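# Move mislabelled shelf cartons to the desk

## Task

On the wall shelf, every carton should sit above the label showing its own part number; take each carton sitting over a non-matching number and put it on the desk, while the correctly placed cartons stay exactly where they were, neither slid nor rotated. Nothing may topple or be left leaning, or the task fails. Anything that stays put only because the robot is holding it does not count. At the end, release everything and back the robot away.

## Robot and tools

ROBOT. A Hello Robot Stretch 4: an omni-wheel base, a vertical mast carrying a lift, one arm that telescopes straight out, a three-joint wrist and a two-finger gripper. It stands about 1.6 m high; the base rim lies within 0.23 m of the base origin.

FRAMES. Base frame: origin on the floor below the base centre, x ahead, y to the left, z up. hand_pose is reported in this frame and marks a point between the open fingertips; with all wrist joints at 0 its axes line up with the base frame. Its printed position may be somewhat off. The odometry frame is where the base frame was when the scene began.

TOOL execute_actions. Argument "actions": a list holding exactly one action, or empty (empty just reports state and images). Optional "cameras": a list from head_camera, head_left_camera, head_right_camera, wrist_camera, or "all"; omitted or null means all, [] means none; an unknown name rejects the call. One action may contain "base", "joints" or both, plus optional "pace" and "contact_limits"; alternatively it is only {"end_of_arm": "enable_torque"}, which re-powers wrist or gripper motors that shut off, and they then hold still. Motions in one action start together but may finish at different times.

"base" holds exactly one relative command, measured from where the base last reported itself: {"translate_m": d} drives straight, metres, forward positive, -2 to 2; {"strafe_m": d} slides sideways, metres, left positive, -2 to 2; {"rotate_rad": d} spins in place, radians, counter-clockwise (left) positive, -3.2 to 3.2.

"joints" is one object keyed by joint name, each value an absolute target (not an offset): lift_m 0 to 1.2 m; arm_m 0 to 0.55 m extension; wrist_yaw_rad -1.134 to 4.276 (0 points ahead, positive turns left, 3.14 tucked back, above 3.4 the arm may obstruct); wrist_pitch_rad -1.117 to 4.259 (0 level, 1.57 pointing down); wrist_roll_rad -1.117 to 4.259 (0 keeps fingers level, positive turns clockwise viewed from behind the hand); gripper_m -0.038 to 0.141, the fingertip gap in metres (below 0 the tips squeeze each other). Tolerances: lift and arm ±0.004, yaw and roll ±0.02, pitch ±0.05, gripper ±0.004. Joint targets past a limit get clipped and the result says so; any other bad value or unknown key refuses the whole call and nothing moves. Omitted joints or base may keep pushing toward earlier targets without the status showing it. Each action is capped at 15 s.

"pace": "slow", "default", "fast" or "max" (base up to 0.1/0.3/0.4/0.6 m/s and 1/2/3/4 rad/s). With the lift above 0.2 the base is slowed further, down to 0.3 m/s and 1 rad/s at full height. "contact_limits": {"arm_m": value} from 0 (gentlest) to 0.75 (firmest), default 0.5; it sets how hard the arm may push before it halts.

TOOL wait: {"seconds": 0 to 10}; commands nothing, then returns state and images. TOOL zoom_image: {"camera": name, "region": [x0, y0, x1, y1]} in pixels of that camera's latest full image, origin top-left, at most 504 by 504. TOOL finished_scene: {"scene": current scene number}; irreversible, it ends the scene after the last command is held and reports success. Replying with no tool call ends everything.

CAMERAS. head_camera (420x560) sits atop the mast looking forward and down; rotate the base to look elsewhere. head_left_camera and head_right_camera (420x672 fisheyes) look more steeply down and show the base and arm. wrist_camera (616x392) looks along the fingers, tips near the image bottom. The "pictures" line lists images in order.

RESULTS. lidar_m: 12 distances in metres, 30-degree sectors, first straight ahead, counting counter-clockwise (4th left, 7th behind, 10th right); "-" means nothing seen or closer than 0.25 m. It sees from about 0.15 m up, so table tops register; it misses clear objects and thin legs. wrist_depth_mm: 7x7 grid of median depths, 100 to 2000 mm, read from top left. base_odometry counts wheel turns (slip counts as motion); heading -3.142 to 3.142, left positive. If turned_by_wheels and turned_by_imu differ by over ~0.1 rad, the base hit or slipped. base_tilt in degrees, forward and right positive, with a fixed bias up to ~1.5. base_status/joint_status: "done", "off_target", "contact_stop_at_<key>" (blocked; that part goes slack, a slack lift can sag, slack wheels can roll), "limit_stop_at_<name>", "time_out", "torque_fault" (wrist motor went limp; send enable_torque). "limit_stop_at_tilt" means a lean above 6 degrees; lift, arm and wheels go slack until it eases. "limit_stop_at_own_body" blocks self-collision, likely when the gripper tilts up (pitch below -0.2) while rolled (roll below -0.4 or above 4). on_its_own lists things not commanded; "held at" is a held target. motor_effort in percent, bracket is the peak; rest readings out of range suggest load or pushing. After a stop, later calls in the same reply do not run.

GRIPPING. Command a gap smaller than the object; tighter squeezes harder and pulls it inward. The gripper reading does not confirm a hold; a firm grip shows as a clear gripper effort change. If tips jam on a surface, raise the lift.

CAUTIONS. Start by sending lift_m 0.4 with wrist_yaw_rad 0 to unfold. Avoid driving or turning with over 1 kg held and arm_m above 0.2, especially fast; avoid sustained pushes, high lifts with firm contact limits, knocking neighbouring cartons, drops, slams and torque faults. Finish with the gripper open and the robot backed away.

Each tool is called after "Request:" as a command line: name --argument value for each argument, lists and objects as JSON in quotes; but a table of rows of numbers goes row by row, as --pt "numbers of a row", without its own name.

## Session

Request:
execute_actions --actions '[]'

Scene clock: 0.00 s.
base_odometry: x=+0.000 y=+0.000 heading=+0.000 (m, m, rad; odometry frame)
turned_by_wheels: +0.000 (rad since the last result)
turned_by_imu: +0.000 (rad since the last result)
base_tilt: forward=+0.4 right=-0.4 (deg)
lidar_m: 1.52 1.55 1.97 1.39 1.43 2.35 1.79 1.82 2.44 2.26 2.43 1.63
base_status: not commanded
joint_positions: lift_m=+0.138 arm_m=+0.002 wrist_yaw_rad=+3.098 wrist_pitch_rad=+0.000 wrist_roll_rad=+0.005 gripper_m=+0.057
joint_status: not commanded
motor_effort: lift_m=+19 arm_m=+0 wrist_yaw_rad=-1 wrist_pitch_rad=-7 wrist_roll_rad=-1 gripper_m=-3 wheel_0=+0 wheel_1=+0 wheel_2=+0 (%)
hand_pose: x=-0.1112 y=+0.1000 z=+0.3163 quat_wxyz=(+0.022, +0.000, +0.003, +1.000) (m; base frame)
wrist_depth_mm: - 136 - - - - - / - 135 - - - - - / - 131 232 - - - - / 110 135 1808 - - - - / 133 1863 - - - - - / 1366 1308 198 1229 192 1118 1060 / 878 798 831 137 788 732 759
pictures: head_camera, head_left_camera, head_right_camera, wrist_camera
Images, in order (width x height): head_camera 420x560, head_left_camera 420x672, head_right_camera 420x672, wrist_camera 616x392.

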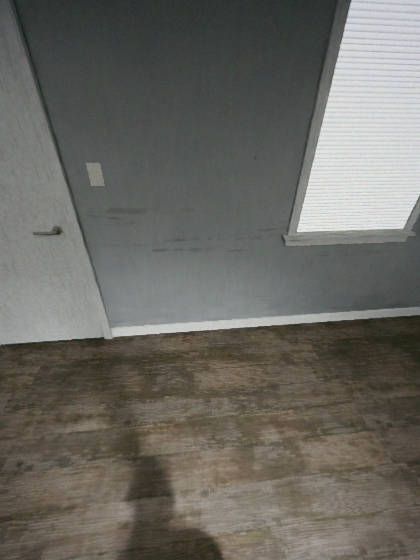

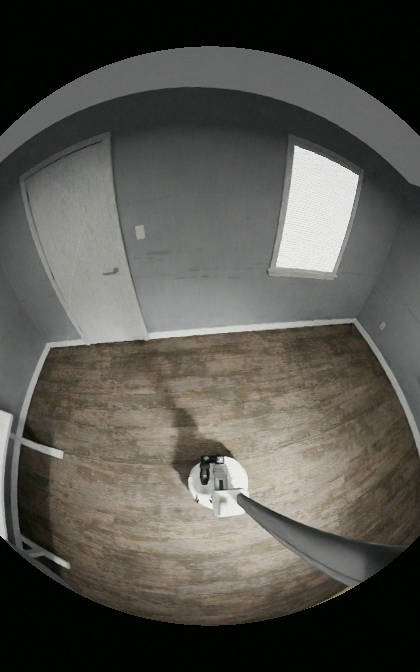

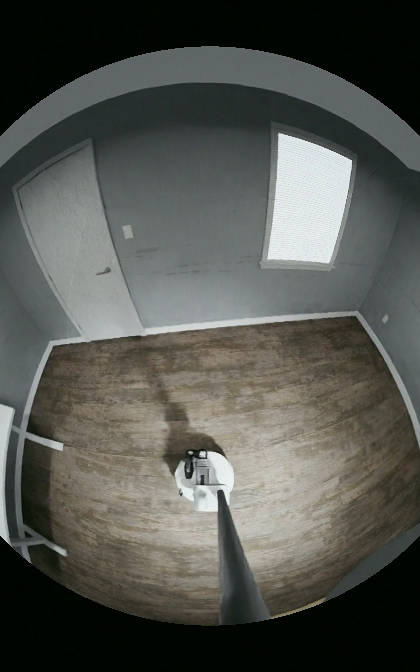

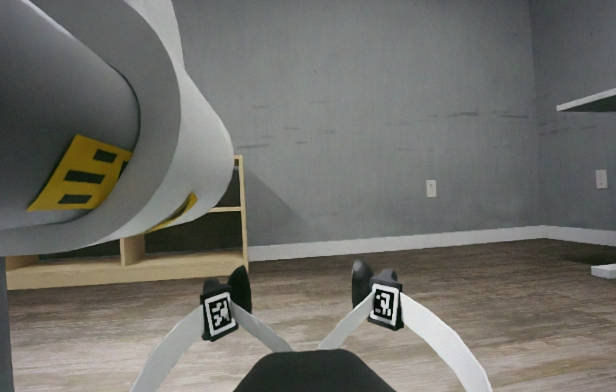

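Request:
execute_actions --actions '[{"base":{"rotate_rad":1.8}}]' --cameras '["head_camera","head_left_camera"]'

Request:
execute_actions --actions '[{"base":{"rotate_rad":1.6}}]' --cameras '["head_camera","head_left_camera"]'

Request:
execute_actions --actions '[{"base":{"rotate_rad":1.5}}]' --cameras '["head_camera","head_left_camera"]'

Scene clock: 5.37 s.
base_odometry: x=+0.000 y=+0.000 heading=+1.800 (m, m, rad; odometry frame)
turned_by_wheels: +1.800 (rad since the last result)
turned_by_imu: +1.783 (rad since the last result)
base_tilt: forward=+0.5 right=-0.4 (deg)
lidar_m: 1.40 1.54 2.21 1.77 1.99 2.33 2.54 1.91 1.53 1.52 1.63 1.41
base_status: done
joint_positions: lift_m=+0.138 arm_m=+0.002 wrist_yaw_rad=+3.098 wrist_pitch_rad=+0.000 wrist_roll_rad=+0.005 gripper_m=+0.057
joint_status: not commanded
motor_effort: lift_m=+19(19) arm_m=+0(0) wrist_yaw_rad=-1(1) wrist_pitch_rad=-7(7) wrist_roll_rad=-1(1) gripper_m=-3(2) wheel_0=-1(6) wheel_1=+0(5) wheel_2=+0(7) (%)
hand_pose: x=-0.1112 y=+0.1000 z=+0.3163 quat_wxyz=(+0.022, +0.000, +0.003, +1.000) (m; base frame)
wrist_depth_mm: - 136 - - - - - / - 135 - - - - - / - 131 231 - - - - / 110 135 - - - - - / 133 - - - - - - / 1366 1308 198 1229 192 1118 1078 / 878 788 842 137 798 732 768
pictures: head_camera, head_left_camera
Images, in order (width x height): head_camera 420x560, head_left_camera 420x672.

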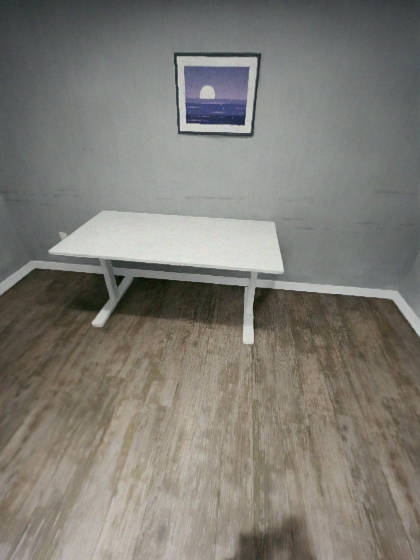

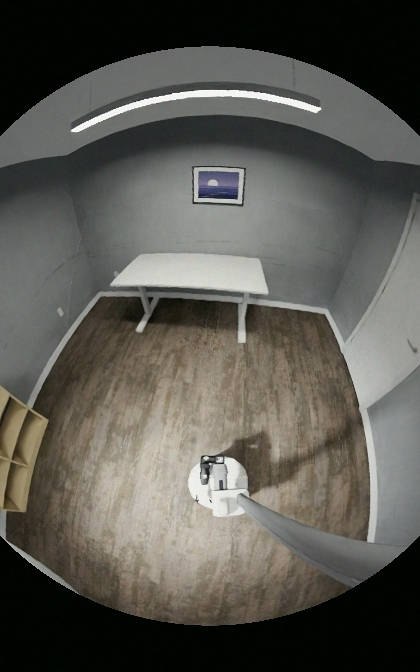

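Scene clock: 7.43 s.
base_odometry: x=+0.000 y=+0.000 heading=-2.884 (m, m, rad; odometry frame)
turned_by_wheels: +1.600 (rad since the last result)
turned_by_imu: +1.585 (rad since the last result)
base_tilt: forward=+0.4 right=-0.5 (deg)
lidar_m: 1.79 2.01 2.31 2.28 1.88 1.55 1.54 1.62 1.39 1.38 1.55 2.19
base_status: done
joint_positions: lift_m=+0.138 arm_m=+0.002 wrist_yaw_rad=+3.098 wrist_pitch_rad=+0.000 wrist_roll_rad=+0.005 gripper_m=+0.057
joint_status: not commanded
motor_effort: lift_m=+19(19) arm_m=-1(0) wrist_yaw_rad=-1(1) wrist_pitch_rad=-7(7) wrist_roll_rad=-1(1) gripper_m=-3(2) wheel_0=-1(6) wheel_1=-1(7) wheel_2=-1(2) (%)
hand_pose: x=-0.1112 y=+0.1000 z=+0.3163 quat_wxyz=(+0.022, +0.000, +0.003, +1.000) (m; base frame)
wrist_depth_mm: - 136 1661 1576 1576 1499 1537 / - 135 1661 1576 1576 1576 1537 / - 131 232 1576 1576 1537 1537 / 110 135 1618 1618 1576 1576 1537 / 133 1661 1708 1576 1576 1537 1499 / 1336 1308 198 1255 191 1118 1078 / 904 788 820 137 788 741 759
pictures: head_camera, head_left_camera
Images, in order (width x height): head_camera 420x560, head_left_camera 420x672.

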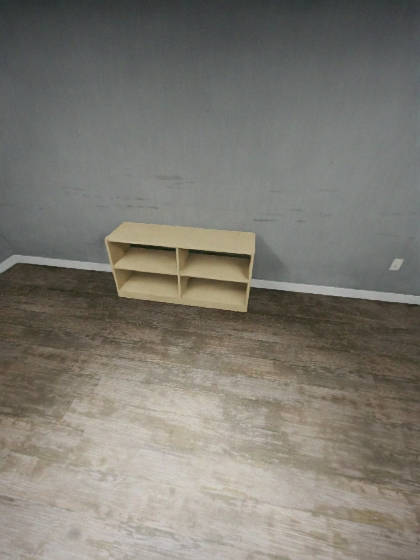

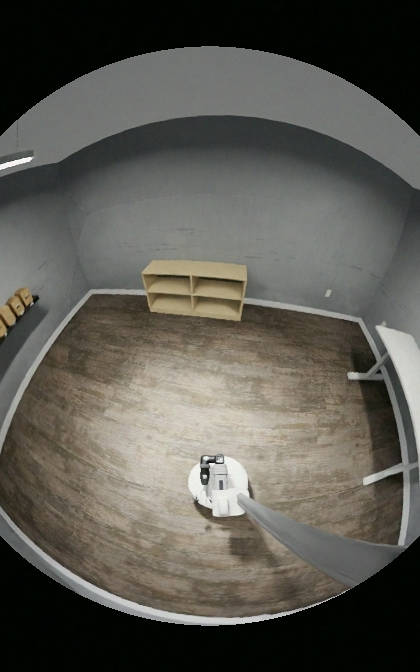

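Scene clock: 9.43 s.
base_odometry: x=+0.000 y=+0.000 heading=-1.384 (m, m, rad; odometry frame)
turned_by_wheels: +1.500 (rad since the last result)
turned_by_imu: +1.485 (rad since the last result)
base_tilt: forward=+0.3 right=-0.4 (deg)
lidar_m: 2.27 1.97 1.55 1.53 1.63 1.44 1.41 1.49 2.22 1.77 1.93 2.30
base_status: done
joint_positions: lift_m=+0.138 arm_m=+0.002 wrist_yaw_rad=+3.098 wrist_pitch_rad=+0.000 wrist_roll_rad=+0.005 gripper_m=+0.057
joint_status: not commanded
motor_effort: lift_m=+19(19) arm_m=+0(1) wrist_yaw_rad=-1(1) wrist_pitch_rad=-6(7) wrist_roll_rad=-1(1) gripper_m=-3(2) wheel_0=+0(6) wheel_1=+0(6) wheel_2=+0(8) (%)
hand_pose: x=-0.1112 y=+0.1000 z=+0.3163 quat_wxyz=(+0.022, +0.000, +0.003, +1.000) (m; base frame)
wrist_depth_mm: - 136 - - - - - / - 135 - - - - - / - 131 233 1808 - - - / 110 135 - - - - - / 133 - - - - - 1921 / 1336 1281 198 1229 193 1138 1078 / 878 778 831 137 788 732 768
pictures: head_camera, head_left_camera
Images, in order (width x height): head_camera 420x560, head_left_camera 420x672.

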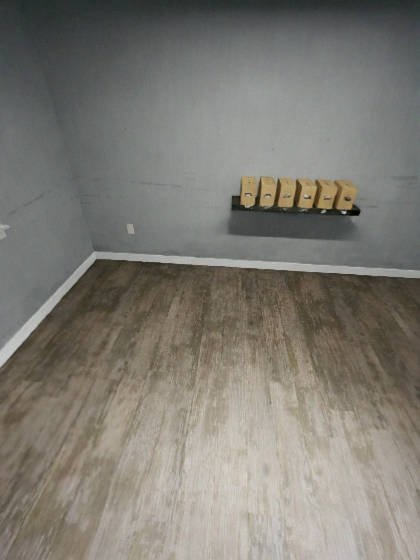

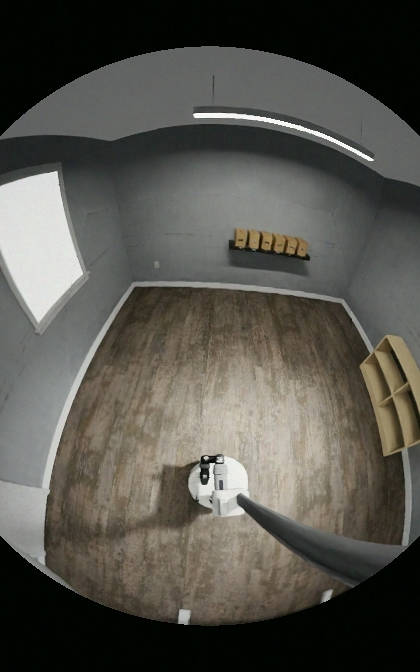

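Request:
execute_actions --actions '[{"base":{"rotate_rad":-0.04},"joints":{"lift_m":0.65,"wrist_yaw_rad":0}}]' --cameras '[]'

Request:
execute_actions --actions '[{"base":{"strafe_m":-0.74},"pace":"fast"}]' --cameras '[]'

Request:
execute_actions --actions '[{"base":{"translate_m":1.15},"pace":"fast"}]'

Scene clock: 20.03 s.
base_odometry: x=+0.000 y=+0.000 heading=-1.424 (m, m, rad; odometry frame)
turned_by_wheels: -0.040 (rad since the last result)
turned_by_imu: -0.039 (rad since the last result)
base_tilt: forward=+0.4 right=-0.4 (deg)
lidar_m: 2.29 2.04 1.58 1.52 1.61 2.26 1.40 1.51 2.23 1.79 1.90 2.33
base_status: done
joint_positions: lift_m=+0.650 arm_m=+0.002 wrist_yaw_rad=+0.000 wrist_pitch_rad=+0.000 wrist_roll_rad=+0.005 gripper_m=+0.057
joint_status: all done
motor_effort: lift_m=+21(24) arm_m=+0(1) wrist_yaw_rad=-2(6) wrist_pitch_rad=-7(7) wrist_roll_rad=-1(1) gripper_m=-1(2) wheel_0=+1(3) wheel_1=+1(6) wheel_2=+0(7) (%)
hand_pose: x=+0.4617 y=-0.0873 z=+0.8280 quat_wxyz=(+1.000, +0.003, +0.000, +0.000) (m; base frame)
wrist_depth_mm: - - - - - - - / - - - - - - - / - - - - - - - / - - - - - - - / - - - - - - - / - - 198 - 191 - - / - 1808 1863 136 1863 1661 1756
pictures: none
No camera images: the call's "cameras" was empty. Leave "cameras" out to get every camera's image.

Scene clock: 23.13 s.
base_odometry: x=-0.732 y=-0.109 heading=-1.423 (m, m, rad; odometry frame)
turned_by_wheels: +0.000 (rad since the last result)
turned_by_imu: +0.000 (rad since the last result)
base_tilt: forward=+0.4 right=-0.4 (deg)
lidar_m: 2.21 2.65 2.33 2.27 2.38 1.49 1.47 1.96 1.48 1.04 1.11 2.22
base_status: done
joint_positions: lift_m=+0.650 arm_m=+0.002 wrist_yaw_rad=+0.000 wrist_pitch_rad=+0.000 wrist_roll_rad=+0.005 gripper_m=+0.057
joint_status: not commanded
motor_effort: lift_m=+21(21) arm_m=-1(0) wrist_yaw_rad=-2(3) wrist_pitch_rad=-7(7) wrist_roll_rad=-1(1) gripper_m=-3(1) wheel_0=+1(11) wheel_1=+1(11) wheel_2=+0(1) (%)
hand_pose: x=+0.4617 y=-0.0874 z=+0.8280 quat_wxyz=(+1.000, +0.003, +0.000, +0.000) (m; base frame)
wrist_depth_mm: - - - - - - - / - - - - - - - / - - - - - - - / - - - - - - - / - - - - - - - / - - 198 - 192 - - / - 1756 1921 137 1808 1661 1756
pictures: none
No camera images: the call's "cameras" was empty. Leave "cameras" out to get every camera's image.

Scene clock: 27.40 s.
base_odometry: x=-0.563 y=-1.246 heading=-1.423 (m, m, rad; odometry frame)
turned_by_wheels: +0.000 (rad since the last result)
turned_by_imu: -0.001 (rad since the last result)
base_tilt: forward=+0.4 right=-0.4 (deg)
lidar_m: 1.07 1.14 2.05 2.17 2.34 2.69 3.43 1.50 1.17 1.13 1.61 1.10
base_status: done
joint_positions: lift_m=+0.650 arm_m=+0.002 wrist_yaw_rad=+0.000 wrist_pitch_rad=+0.000 wrist_roll_rad=+0.005 gripper_m=+0.057
joint_status: not commanded
motor_effort: lift_m=+21(21) arm_m=+0(1) wrist_yaw_rad=-1(2) wrist_pitch_rad=-7(7) wrist_roll_rad=-1(1) gripper_m=-2(3) wheel_0=+0(7) wheel_1=-1(4) wheel_2=+0(9) (%)
hand_pose: x=+0.4617 y=-0.0874 z=+0.8281 quat_wxyz=(+1.000, +0.003, +0.000, +0.000) (m; base frame)
wrist_depth_mm: 1138 1118 1118 1118 1078 1078 1078 / 1118 1138 1118 1078 1118 1078 1078 / 1118 1098 1118 1098 1098 1098 1060 / 976 878 842 854 842 1078 1078 / 1118 878 878 1078 831 1098 1060 / 1118 1118 198 1098 191 1098 1060 / 1138 1118 1118 138 1098 1098 1078
pictures: head_camera, head_left_camera, head_right_camera, wrist_camera
Images, in order (width x height): head_camera 420x560, head_left_camera 420x672, head_right_camera 420x672, wrist_camera 616x392.

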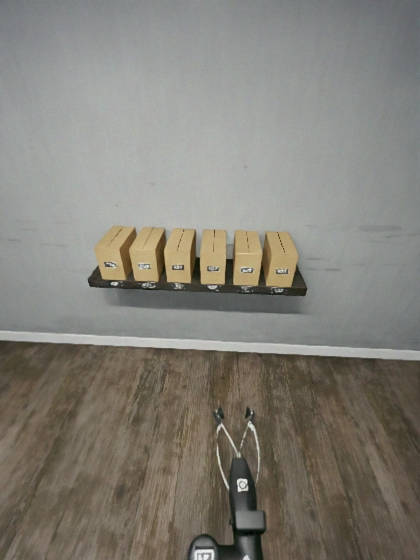

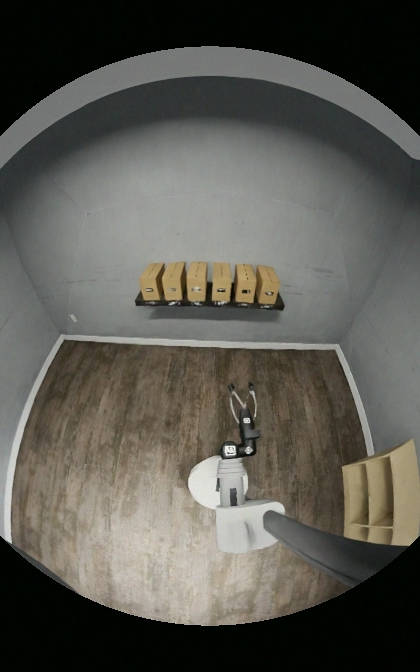

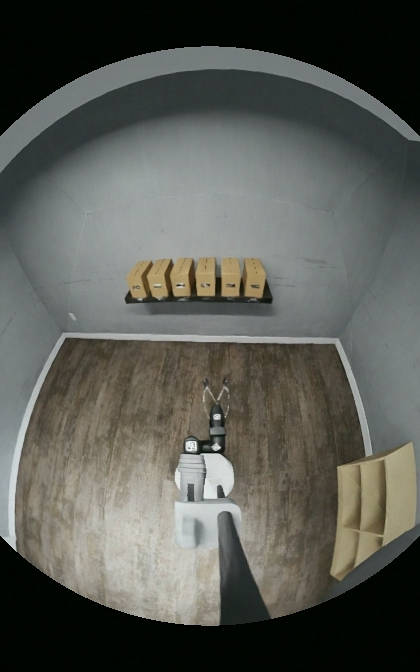

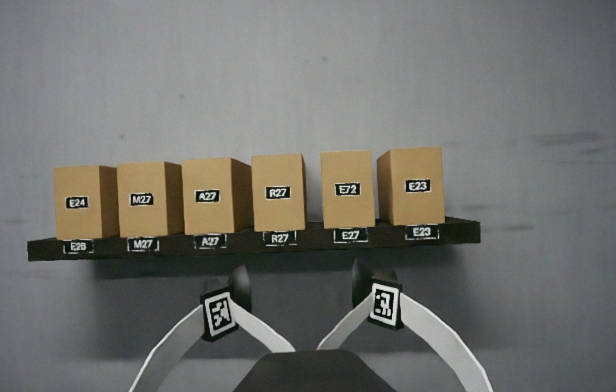

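Request:
execute_actions --actions '[{"base":{"translate_m":0.25},"joints":{"lift_m":0.58}}]' --cameras '["head_camera","wrist_camera"]'

Request:
zoom_image --camera "wrist_camera" --region '[0,100,320,300]'

Request:
zoom_image --camera "wrist_camera" --region '[296,100,616,300]'

Scene clock: 33.10 s.
base_odometry: x=-0.526 y=-1.493 heading=-1.424 (m, m, rad; odometry frame)
turned_by_wheels: +0.000 (rad since the last result)
turned_by_imu: +0.000 (rad since the last result)
base_tilt: forward=+0.4 right=-0.4 (deg)
lidar_m: 0.82 0.88 1.69 2.13 2.32 2.96 3.72 1.57 1.21 1.53 1.47 0.86
base_status: done
joint_positions: lift_m=+0.580 arm_m=+0.002 wrist_yaw_rad=+0.000 wrist_pitch_rad=+0.000 wrist_roll_rad=+0.005 gripper_m=+0.057
joint_status: all done
motor_effort: lift_m=+17(18) arm_m=-1(1) wrist_yaw_rad=-2(2) wrist_pitch_rad=-7(7) wrist_roll_rad=-1(1) gripper_m=-3(3) wheel_0=+0(5) wheel_1=-1(6) wheel_2=+0(9) (%)
hand_pose: x=+0.4617 y=-0.0874 z=+0.7584 quat_wxyz=(+1.000, +0.003, +0.000, +0.000) (m; base frame)
wrist_depth_mm: 878 866 866 854 854 866 842 / 866 878 866 842 842 842 854 / 634 621 615 615 609 603 842 / 634 621 615 609 609 597 831 / 878 878 866 866 866 842 831 / 866 866 199 854 191 854 842 / 891 891 878 137 842 854 842
pictures: head_camera, wrist_camera
Images, in order (width x height): head_camera 420x560, wrist_camera 616x392.

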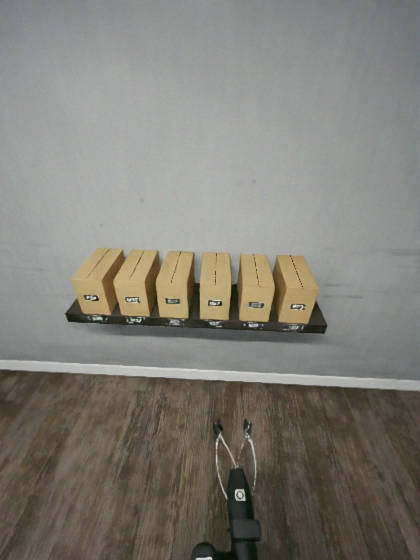

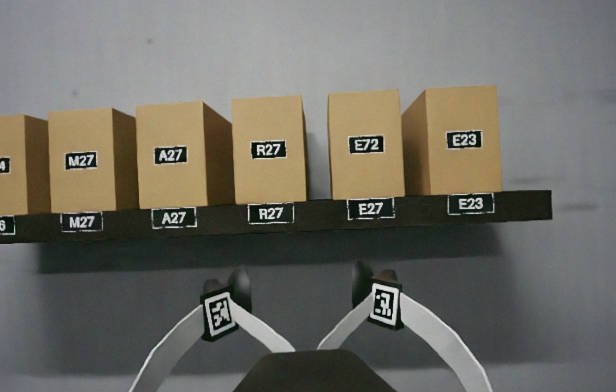

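Region (0, 100, 320, 300) of wrist_camera's 616x392 image, scaled by 1.575; it fills the top 315 rows of this view, and the rest is white.

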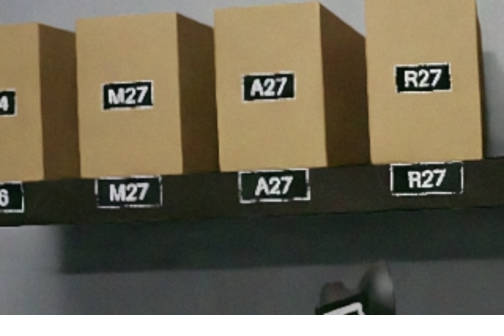

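Region (296, 100, 616, 300) of wrist_camera's 616x392 image, scaled by 1.575; it fills the top 315 rows of this view, and the rest is white.

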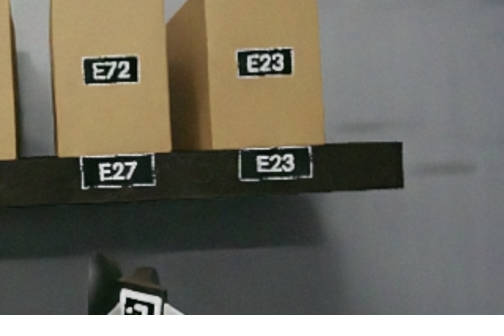

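Request:
execute_actions --actions '[{"base":{"rotate_rad":-0.043},"joints":{"lift_m":0.69,"gripper_m":0.138}}]' --cameras '["head_camera","wrist_camera"]'

Scene clock: 42.33 s.
base_odometry: x=-0.526 y=-1.493 heading=-1.466 (m, m, rad; odometry frame)
turned_by_wheels: -0.043 (rad since the last result)
turned_by_imu: -0.042 (rad since the last result)
base_tilt: forward=+0.4 right=-0.4 (deg)
lidar_m: 0.83 0.88 1.60 2.14 2.25 3.16 3.74 1.63 1.19 1.24 1.51 0.87
base_status: done
joint_positions: lift_m=+0.690 arm_m=+0.002 wrist_yaw_rad=+0.000 wrist_pitch_rad=+0.000 wrist_roll_rad=+0.005 gripper_m=+0.138
joint_status: all done
motor_effort: lift_m=+21(24) arm_m=+0(0) wrist_yaw_rad=-1(2) wrist_pitch_rad=-7(7) wrist_roll_rad=-1(1) gripper_m=+0(2) wheel_0=+0(3) wheel_1=+1(4) wheel_2=+1(3) (%)
hand_pose: x=+0.4617 y=-0.0874 z=+0.8680 quat_wxyz=(+1.000, +0.003, +0.000, +0.000) (m; base frame)
wrist_depth_mm: 866 866 866 866 866 854 866 / 866 854 866 866 878 878 866 / 854 854 866 854 866 842 866 / 609 603 609 621 621 866 878 / 615 615 621 609 615 615 878 / 854 609 615 878 615 866 866 / 854 854 854 136 854 866 854
pictures: head_camera, wrist_camera
Images, in order (width x height): head_camera 420x560, wrist_camera 616x392.

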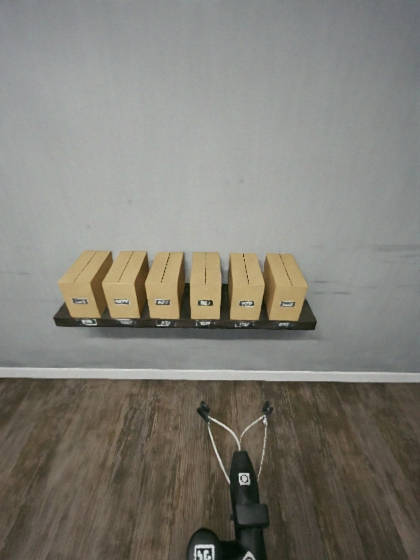

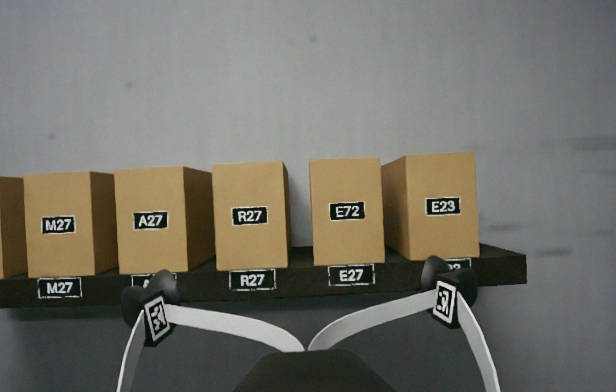

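Request:
execute_actions --actions '[{"base":{"strafe_m":-0.067},"joints":{"lift_m":0.70,"arm_m":0.25}}]' --cameras '["head_camera","wrist_camera"]'

Scene clock: 49.33 s.
base_odometry: x=-0.593 y=-1.500 heading=-1.466 (m, m, rad; odometry frame)
turned_by_wheels: +0.000 (rad since the last result)
turned_by_imu: +0.001 (rad since the last result)
base_tilt: forward=+0.4 right=-0.5 (deg)
lidar_m: 0.80 0.87 1.60 2.22 2.34 3.25 3.73 1.50 1.11 1.28 1.53 0.87
base_status: done
joint_positions: lift_m=+0.700 arm_m=+0.249 wrist_yaw_rad=+0.000 wrist_pitch_rad=+0.000 wrist_roll_rad=+0.005 gripper_m=+0.138
joint_status: all done
motor_effort: lift_m=+21(22) arm_m=+6(8) wrist_yaw_rad=+0(1) wrist_pitch_rad=-7(7) wrist_roll_rad=-1(1) gripper_m=+1(1) wheel_0=-1(8) wheel_1=+0(10) wheel_2=+2(2) (%)
hand_pose: x=+0.7083 y=-0.0874 z=+0.8781 quat_wxyz=(+1.000, +0.003, +0.000, +0.000) (m; base frame)
wrist_depth_mm: 621 621 615 621 621 621 627 / 621 615 615 621 621 615 615 / 621 615 621 627 615 370 634 / 373 368 370 370 370 373 621 / 373 368 370 370 373 373 627 / 368 362 373 373 370 364 368 / 364 364 364 136 366 366 627
pictures: head_camera, wrist_camera
Images, in order (width x height): head_camera 420x560, wrist_camera 616x392.

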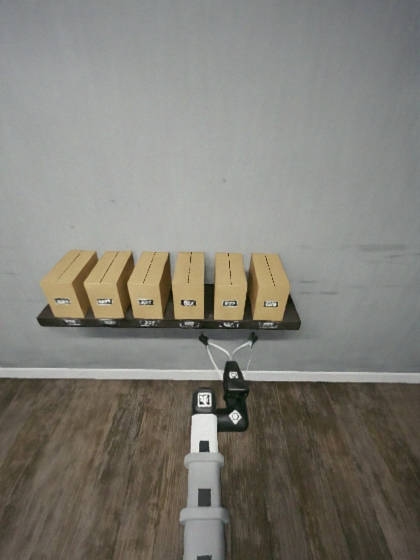

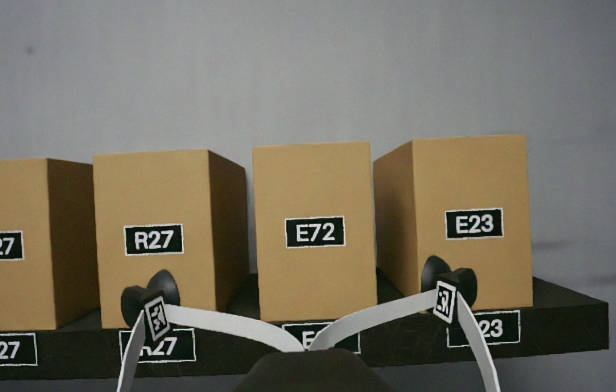

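Request:
execute_actions --actions '[{"base":{"strafe_m":-0.011},"joints":{"arm_m":0.36}}]' --cameras '["head_camera","wrist_camera"]'

Scene clock: 56.07 s.
base_odometry: x=-0.604 y=-1.502 heading=-1.466 (m, m, rad; odometry frame)
turned_by_wheels: +0.000 (rad since the last result)
turned_by_imu: +0.000 (rad since the last result)
base_tilt: forward=+0.4 right=-0.5 (deg)
lidar_m: 0.81 0.86 1.59 2.24 2.34 3.28 3.74 1.52 1.10 1.27 1.51 0.85
base_status: done
joint_positions: lift_m=+0.700 arm_m=+0.359 wrist_yaw_rad=+0.000 wrist_pitch_rad=+0.000 wrist_roll_rad=+0.005 gripper_m=+0.138
joint_status: all done
motor_effort: lift_m=+21(21) arm_m=+6(6) wrist_yaw_rad=-1(0) wrist_pitch_rad=-6(7) wrist_roll_rad=-1(1) gripper_m=+0(1) wheel_0=-1(6) wheel_1=-1(5) wheel_2=+0(1) (%)
hand_pose: x=+0.8183 y=-0.0874 z=+0.8781 quat_wxyz=(+1.000, +0.003, +0.000, +0.000) (m; base frame)
wrist_depth_mm: 508 512 512 512 508 512 517 / 504 508 517 512 512 517 517 / 258 262 317 263 322 264 263 / 260 259 312 263 294 264 264 / 258 260 304 263 298 264 263 / 259 259 263 262 260 264 263 / 259 260 260 136 262 257 259
pictures: head_camera, wrist_camera
Images, in order (width x height): head_camera 420x560, wrist_camera 616x392.

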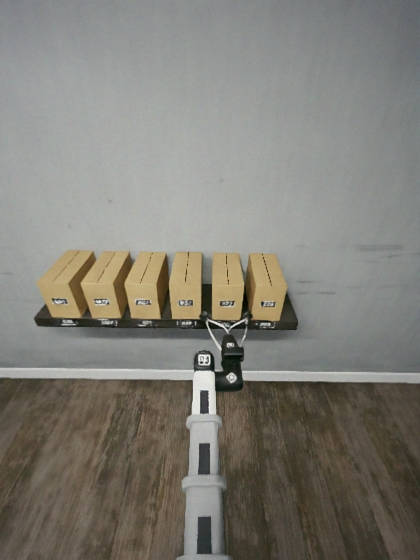

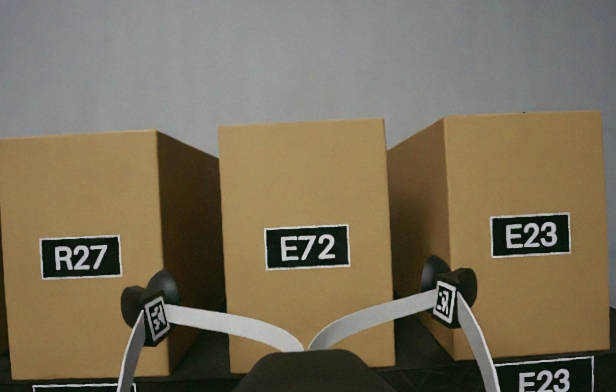

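Request:
execute_actions --actions '[{"base":{"strafe_m":-0.004},"joints":{"arm_m":0.40,"gripper_m":0.132},"pace":"slow"}]' --cameras '["head_camera","wrist_camera"]'

Scene clock: 61.80 s.
base_odometry: x=-0.608 y=-1.502 heading=-1.467 (m, m, rad; odometry frame)
turned_by_wheels: +0.000 (rad since the last result)
turned_by_imu: +0.000 (rad since the last result)
base_tilt: forward=+0.4 right=-0.4 (deg)
lidar_m: 0.81 0.87 1.61 2.24 2.34 3.28 3.73 1.49 1.12 1.28 1.52 0.86
base_status: done
joint_positions: lift_m=+0.700 arm_m=+0.399 wrist_yaw_rad=+0.000 wrist_pitch_rad=+0.000 wrist_roll_rad=+0.005 gripper_m=+0.132
joint_status: all done
motor_effort: lift_m=+21(21) arm_m=+6(6) wrist_yaw_rad=-1(2) wrist_pitch_rad=-6(6) wrist_roll_rad=-1(1) gripper_m=+0(3) wheel_0=+2(2) wheel_1=-3(5) wheel_2=+0(2) (%)
hand_pose: x=+0.8583 y=-0.0874 z=+0.8781 quat_wxyz=(+1.000, +0.003, +0.000, +0.000) (m; base frame)
wrist_depth_mm: 473 473 473 473 473 473 477 / 469 469 469 477 477 473 477 / 220 248 221 222 279 224 223 / 221 224 221 222 222 223 223 / 220 222 223 222 222 224 223 / 220 213 222 223 222 224 224 / 220 221 221 134 232 223 224
pictures: head_camera, wrist_camera
Images, in order (width x height): head_camera 420x560, wrist_camera 616x392.

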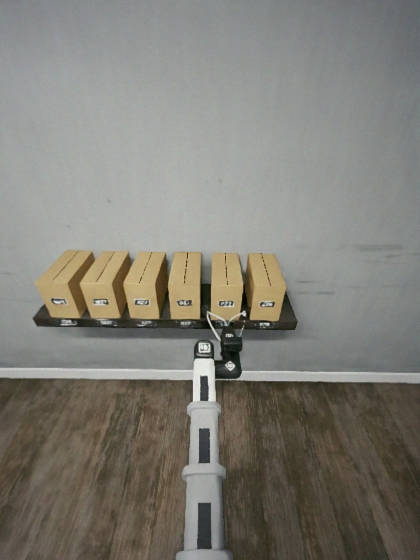

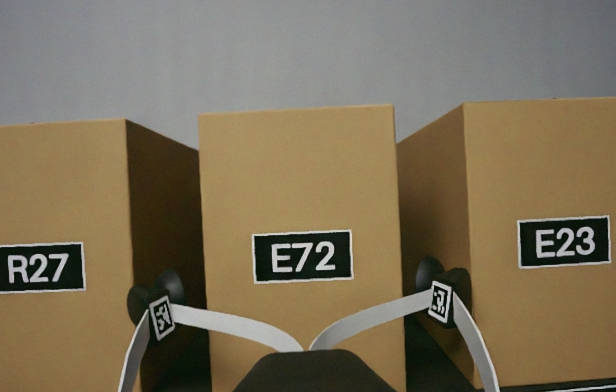

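Request:
execute_actions --actions '[{"joints":{"arm_m":0.44,"gripper_m":0.136},"pace":"slow","contact_limits":{"arm_m":0.2}}]' --cameras '["head_camera","wrist_camera"]'

Scene clock: 70.73 s.
base_odometry: x=-0.608 y=-1.502 heading=-1.467 (m, m, rad; odometry frame)
turned_by_wheels: +0.000 (rad since the last result)
turned_by_imu: +0.000 (rad since the last result)
base_tilt: forward=+0.4 right=-0.5 (deg)
lidar_m: 0.82 0.88 1.57 2.24 2.35 3.27 3.74 1.49 1.12 1.28 1.52 0.87
base_status: not commanded
joint_positions: lift_m=+0.700 arm_m=+0.439 wrist_yaw_rad=-0.001 wrist_pitch_rad=+0.000 wrist_roll_rad=+0.005 gripper_m=+0.136
joint_status: all done
motor_effort: lift_m=+21(21) arm_m=+6(5) wrist_yaw_rad=+2(1) wrist_pitch_rad=-6(7) wrist_roll_rad=-1(0) gripper_m=+1(0) wheel_0=+1(1) wheel_1=-3(3) wheel_2=+0(0) (%)
contact_limits: arm_m 0.2
hand_pose: x=+0.8981 y=-0.0877 z=+0.8781 quat_wxyz=(+1.000, +0.003, +0.000, +0.000) (m; base frame)
wrist_depth_mm: 433 430 433 433 436 433 439 / 430 427 433 436 436 433 436 / 186 241 187 187 187 203 185 / 186 236 187 188 188 206 185 / 186 230 187 187 187 207 184 / 186 197 187 187 187 187 184 / 185 208 186 135 188 199 184
pictures: head_camera, wrist_camera
Images, in order (width x height): head_camera 420x560, wrist_camera 616x392.

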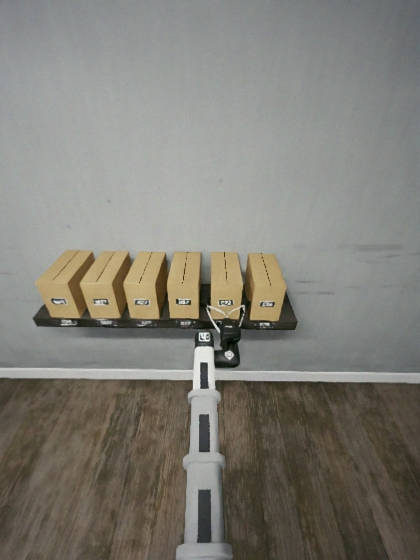

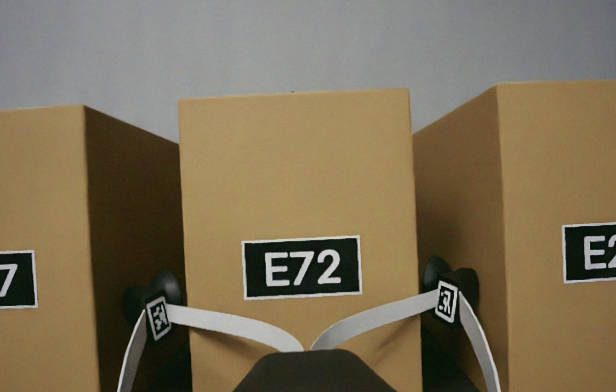

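Request:
execute_actions --actions '[{"joints":{"arm_m":0.47},"pace":"slow","contact_limits":{"arm_m":0.2}}]' --cameras '["head_camera","wrist_camera"]'

Scene clock: 74.43 s.
base_odometry: x=-0.608 y=-1.502 heading=-1.467 (m, m, rad; odometry frame)
turned_by_wheels: -0.001 (rad since the last result)
turned_by_imu: +0.000 (rad since the last result)
base_tilt: forward=+0.3 right=-0.4 (deg)
lidar_m: 0.81 0.86 1.61 2.24 2.36 3.30 3.75 1.50 1.11 1.29 1.51 0.86
base_status: not commanded
joint_positions: lift_m=+0.700 arm_m=+0.462 wrist_yaw_rad=-0.008 wrist_pitch_rad=+0.000 wrist_roll_rad=+0.005 gripper_m=+0.136
joint_status: arm_m contact_stop (moved +0.023 of +0.031)
on_its_own: arm_m is slack since a contact_stop (your +0.470 is given up); wrist_yaw_rad is at rest, and its effort (+22) is outside its rest range (-13 to +13)
motor_effort: lift_m=+21(21) arm_m=+0(14) wrist_yaw_rad=+22(30) wrist_pitch_rad=-7(6) wrist_roll_rad=-1(1) gripper_m=-1(0) wheel_0=+1(4) wheel_1=+0(3) wheel_2=-9(10) (%)
contact_limits: arm_m 0.2
hand_pose: x=+0.9204 y=-0.0897 z=+0.8781 quat_wxyz=(+1.000, +0.003, +0.000, -0.004) (m; base frame)
wrist_depth_mm: 402 410 410 413 418 418 421 / 407 410 166 166 418 413 177 / 173 224 164 166 167 224 172 / 172 237 165 166 167 229 173 / 171 233 165 166 167 216 174 / 168 187 165 166 167 195 176 / 166 224 165 133 167 233 177
pictures: head_camera, wrist_camera
Images, in order (width x height): head_camera 420x560, wrist_camera 616x392.

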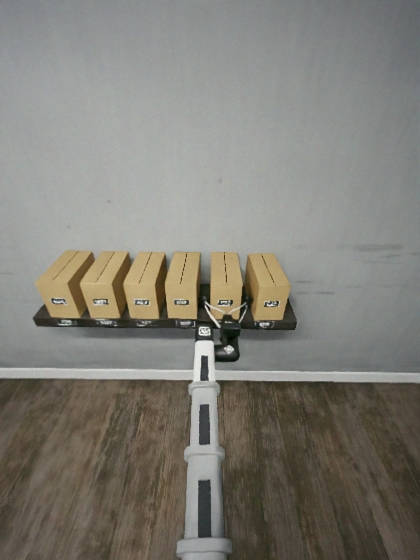

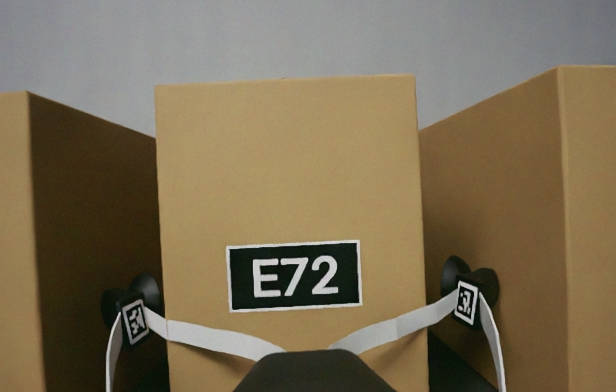

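Request:
execute_actions --actions '[{"joints":{"arm_m":0.435},"pace":"slow"}]' --cameras '["head_camera","wrist_camera"]'

Request:
zoom_image --camera "head_camera" --region '[150,230,310,350]'

Scene clock: 79.03 s.
base_odometry: x=-0.608 y=-1.502 heading=-1.467 (m, m, rad; odometry frame)
turned_by_wheels: +0.001 (rad since the last result)
turned_by_imu: +0.001 (rad since the last result)
base_tilt: forward=+0.4 right=-0.5 (deg)
lidar_m: 0.82 0.86 1.59 2.24 2.35 3.31 3.75 1.50 1.11 1.28 1.51 0.85
base_status: not commanded
joint_positions: lift_m=+0.700 arm_m=+0.436 wrist_yaw_rad=+0.000 wrist_pitch_rad=+0.000 wrist_roll_rad=+0.005 gripper_m=+0.136
joint_status: all done
motor_effort: lift_m=+21(21) arm_m=-6(8) wrist_yaw_rad=+0(22) wrist_pitch_rad=-7(7) wrist_roll_rad=+0(1) gripper_m=+0(0) wheel_0=+1(1) wheel_1=+0(0) wheel_2=-1(8) (%)
hand_pose: x=+0.8954 y=-0.0876 z=+0.8780 quat_wxyz=(+1.000, +0.003, +0.000, +0.000) (m; base frame)
wrist_depth_mm: 433 433 436 433 433 436 439 / 436 433 436 436 442 442 436 / 185 270 189 189 188 236 184 / 186 249 189 187 187 237 185 / 184 245 189 189 188 226 183 / 185 202 189 189 187 213 183 / 185 221 189 135 187 229 185
pictures: head_camera, wrist_camera
Images, in order (width x height): head_camera 420x560, wrist_camera 616x392.

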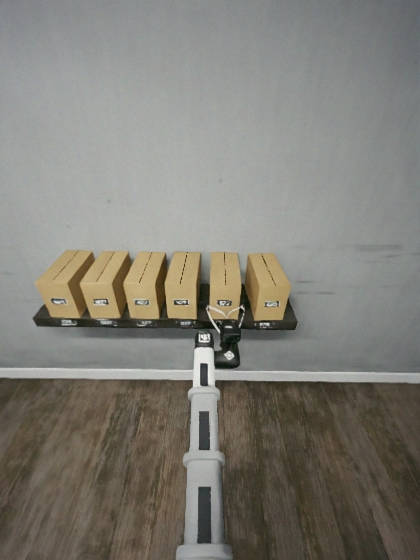

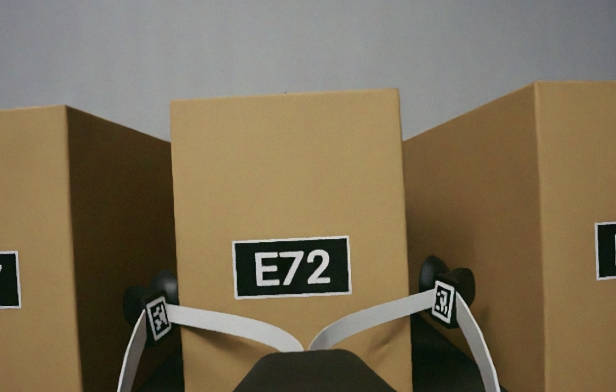

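Region (150, 230, 310, 350) of head_camera's 420x560 image, scaled by 3.150, with more detail than that image has; it fills the top 378 rows of this view, and the rest is white.

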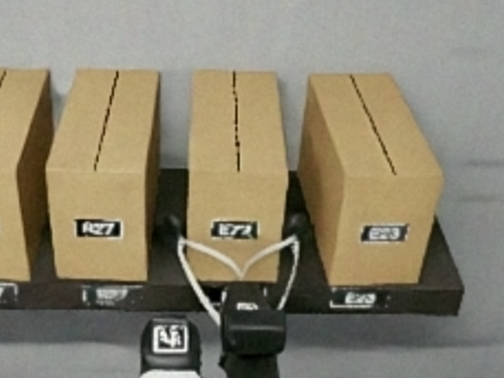

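Request:
execute_actions --actions '[{"joints":{"gripper_m":0.06},"pace":"slow"}]' --cameras '["wrist_camera"]'

Request:
execute_actions --actions '[{"joints":{"lift_m":0.715},"pace":"slow"}]' --cameras '["head_camera","wrist_camera"]'

Scene clock: 87.27 s.
base_odometry: x=-0.608 y=-1.502 heading=-1.467 (m, m, rad; odometry frame)
turned_by_wheels: +0.000 (rad since the last result)
turned_by_imu: +0.001 (rad since the last result)
base_tilt: forward=+0.4 right=-0.4 (deg)
lidar_m: 0.81 0.87 1.61 2.23 2.35 3.28 3.74 1.52 1.11 1.28 1.52 0.87
base_status: not commanded
joint_positions: lift_m=+0.700 arm_m=+0.436 wrist_yaw_rad=+0.000 wrist_pitch_rad=+0.000 wrist_roll_rad=+0.005 gripper_m=+0.061
joint_status: all done
motor_effort: lift_m=+21(21) arm_m=-6(6) wrist_yaw_rad=-1(0) wrist_pitch_rad=-6(7) wrist_roll_rad=-1(1) gripper_m=-27(27) wheel_0=+1(1) wheel_1=+0(0) wheel_2=-2(2) (%)
hand_pose: x=+0.8954 y=-0.0874 z=+0.8780 quat_wxyz=(+1.000, +0.003, +0.000, +0.000) (m; base frame)
wrist_depth_mm: 436 436 436 436 436 442 436 / 436 436 433 172 436 439 436 / 185 237 172 171 172 235 184 / 185 234 172 172 172 238 184 / 184 244 173 172 172 240 183 / 185 200 172 172 173 177 184 / 185 221 172 172 173 236 185
pictures: wrist_camera
Images, in order (width x height): wrist_camera 616x392.

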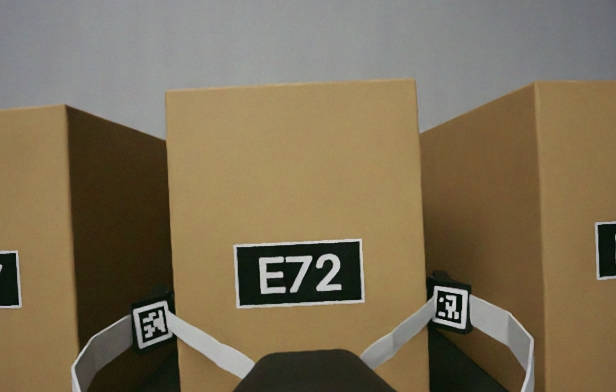

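Scene clock: 88.10 s.
base_odometry: x=-0.608 y=-1.502 heading=-1.467 (m, m, rad; odometry frame)
turned_by_wheels: +0.000 (rad since the last result)
turned_by_imu: +0.000 (rad since the last result)
base_tilt: forward=+0.4 right=-0.4 (deg)
lidar_m: 0.81 0.85 1.60 2.23 2.36 3.29 3.74 1.50 1.09 1.28 1.52 0.86
base_status: not commanded
joint_positions: lift_m=+0.715 arm_m=+0.436 wrist_yaw_rad=+0.000 wrist_pitch_rad=+0.002 wrist_roll_rad=+0.005 gripper_m=+0.061
joint_status: all done
motor_effort: lift_m=+22(26) arm_m=-6(6) wrist_yaw_rad=-1(1) wrist_pitch_rad=-11(12) wrist_roll_rad=-1(1) gripper_m=-27(27) wheel_0=+1(1) wheel_1=+0(0) wheel_2=-2(2) (%)
hand_pose: x=+0.8954 y=-0.0874 z=+0.8925 quat_wxyz=(+1.000, +0.003, +0.001, +0.000) (m; base frame)
wrist_depth_mm: 433 436 436 436 436 439 442 / 436 436 436 174 433 436 436 / 191 436 174 173 173 236 185 / 185 248 172 173 173 237 184 / 186 245 172 172 172 239 183 / 185 200 172 172 172 177 185 / 185 221 172 173 172 247 184
pictures: head_camera, wrist_camera
Images, in order (width x height): head_camera 420x560, wrist_camera 616x392.

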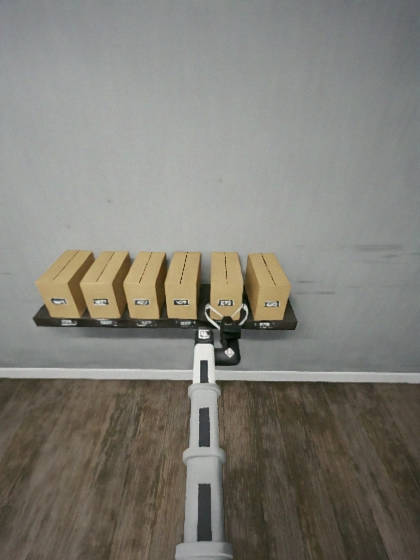

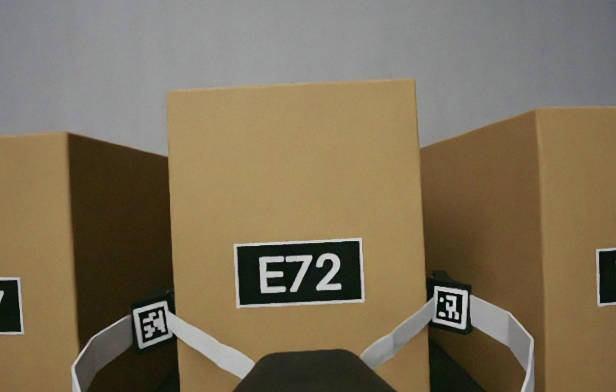

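Request:
execute_actions --actions '[{"joints":{"lift_m":0.735,"arm_m":0.12},"pace":"slow"}]' --cameras '["head_camera","wrist_camera"]'

Scene clock: 95.53 s.
base_odometry: x=-0.608 y=-1.502 heading=-1.467 (m, m, rad; odometry frame)
turned_by_wheels: +0.000 (rad since the last result)
turned_by_imu: +0.001 (rad since the last result)
base_tilt: forward=+0.4 right=-0.4 (deg)
lidar_m: 0.51 0.85 1.60 2.23 2.31 3.29 3.72 1.48 1.11 1.28 1.52 0.56
base_status: not commanded
joint_positions: lift_m=+0.735 arm_m=+0.121 wrist_yaw_rad=+0.000 wrist_pitch_rad=+0.002 wrist_roll_rad=+0.005 gripper_m=+0.061
joint_status: all done
motor_effort: lift_m=+22(23) arm_m=-6(7) wrist_yaw_rad=-1(1) wrist_pitch_rad=-12(12) wrist_roll_rad=-1(1) gripper_m=-27(26) wheel_0=+1(1) wheel_1=+0(0) wheel_2=-1(2) (%)
hand_pose: x=+0.5805 y=-0.0874 z=+0.9125 quat_wxyz=(+1.000, +0.003, +0.001, +0.000) (m; base frame)
wrist_depth_mm: 741 750 741 750 741 750 759 / 741 759 750 174 741 750 750 / 750 750 174 174 174 759 750 / 496 512 173 174 173 759 741 / 492 496 173 172 172 741 759 / 492 492 172 173 173 177 759 / 492 488 172 173 172 750 750
pictures: head_camera, wrist_camera
Images, in order (width x height): head_camera 420x560, wrist_camera 616x392.

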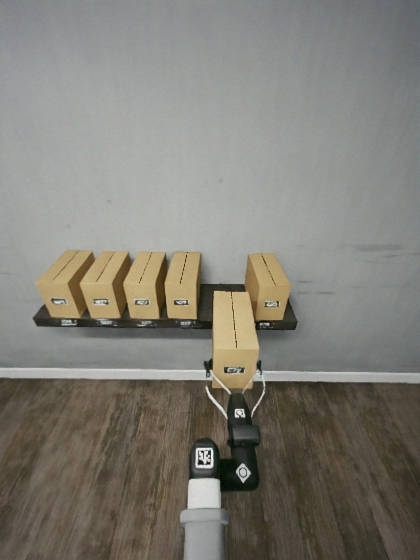

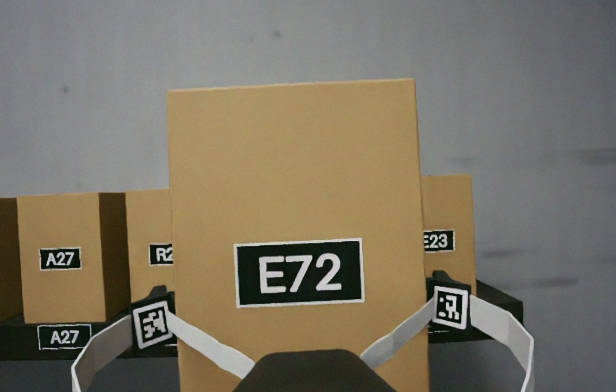

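Request:
execute_actions --actions '[{"base":{"translate_m":-1.0},"joints":{"arm_m":0.0,"lift_m":0.8}}]' --cameras '[]'

Request:
execute_actions --actions '[{"base":{"rotate_rad":3.17},"pace":"slow"}]' --cameras '["head_camera","head_left_camera"]'

Scene clock: 108.20 s.
base_odometry: x=-0.712 y=-0.507 heading=-1.467 (m, m, rad; odometry frame)
turned_by_wheels: +0.000 (rad since the last result)
turned_by_imu: +0.002 (rad since the last result)
base_tilt: forward=+0.4 right=-0.4 (deg)
lidar_m: 0.40 1.92 2.35 2.27 2.39 1.94 1.88 1.99 1.08 1.03 1.10 0.42
base_status: done
joint_positions: lift_m=+0.800 arm_m=+0.003 wrist_yaw_rad=+0.000 wrist_pitch_rad=+0.002 wrist_roll_rad=+0.005 gripper_m=+0.061
joint_status: all done
joint sent to its limit — the command would take arm_m past its lower limit, so that joint was sent only as far as its limit.
motor_effort: lift_m=+21(24) arm_m=-6(7) wrist_yaw_rad=-1(2) wrist_pitch_rad=-11(13) wrist_roll_rad=-1(0) gripper_m=-26(26) wheel_0=-1(4) wheel_1=+0(8) wheel_2=-2(7) (%)
hand_pose: x=+0.4627 y=-0.0874 z=+0.9775 quat_wxyz=(+1.000, +0.003, +0.001, +0.000) (m; base frame)
wrist_depth_mm: 1756 1921 1808 1808 1863 1756 1921 / 1756 1863 1808 174 1808 1808 1756 / 1808 1808 173 173 174 1756 1863 / 1808 1756 174 173 174 1863 1863 / 1808 1808 173 172 173 1808 1756 / 1921 1808 173 172 173 177 1863 / 1808 1808 172 172 173 1863 1756
pictures: none
No camera images: the call's "cameras" was empty. Leave "cameras" out to get every camera's image.

Scene clock: 112.67 s.
base_odometry: x=-0.712 y=-0.507 heading=+1.703 (m, m, rad; odometry frame)
turned_by_wheels: +3.170 (rad since the last result)
turned_by_imu: +3.140 (rad since the last result)
base_tilt: forward=+0.4 right=-0.4 (deg)
lidar_m: 0.39 1.94 1.07 1.00 1.11 2.16 1.89 1.94 2.31 2.25 2.40 0.42
base_status: done
joint_positions: lift_m=+0.800 arm_m=+0.003 wrist_yaw_rad=+0.000 wrist_pitch_rad=+0.002 wrist_roll_rad=+0.005 gripper_m=+0.061
joint_status: not commanded
motor_effort: lift_m=+21(21) arm_m=-6(6) wrist_yaw_rad=-1(1) wrist_pitch_rad=-12(12) wrist_roll_rad=-1(1) gripper_m=-28(26) wheel_0=+0(5) wheel_1=-2(7) wheel_2=-2(6) (%)
hand_pose: x=+0.4627 y=-0.0874 z=+0.9775 quat_wxyz=(+1.000, +0.003, +0.001, +0.000) (m; base frame)
wrist_depth_mm: - - - - - - - / - - - 175 - - - / - - 173 174 173 - - / - - 173 173 173 - - / - - 172 172 173 - - / - - 173 172 173 178 - / 1863 - 172 173 172 1921 -
pictures: head_camera, head_left_camera
Images, in order (width x height): head_camera 420x560, head_left_camera 420x672.

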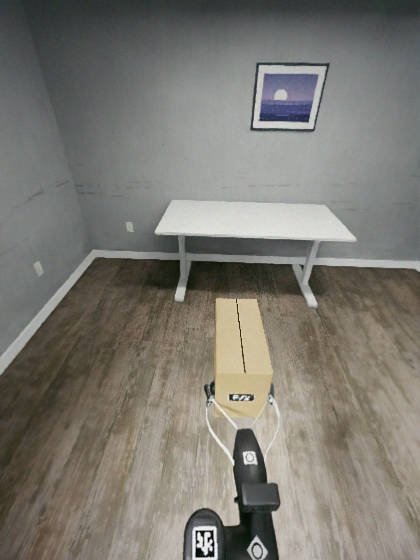

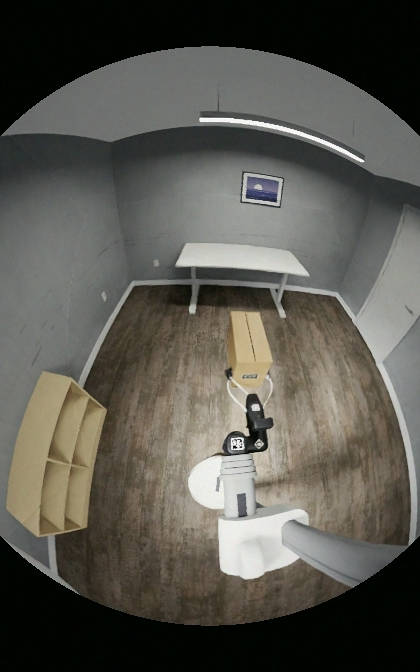

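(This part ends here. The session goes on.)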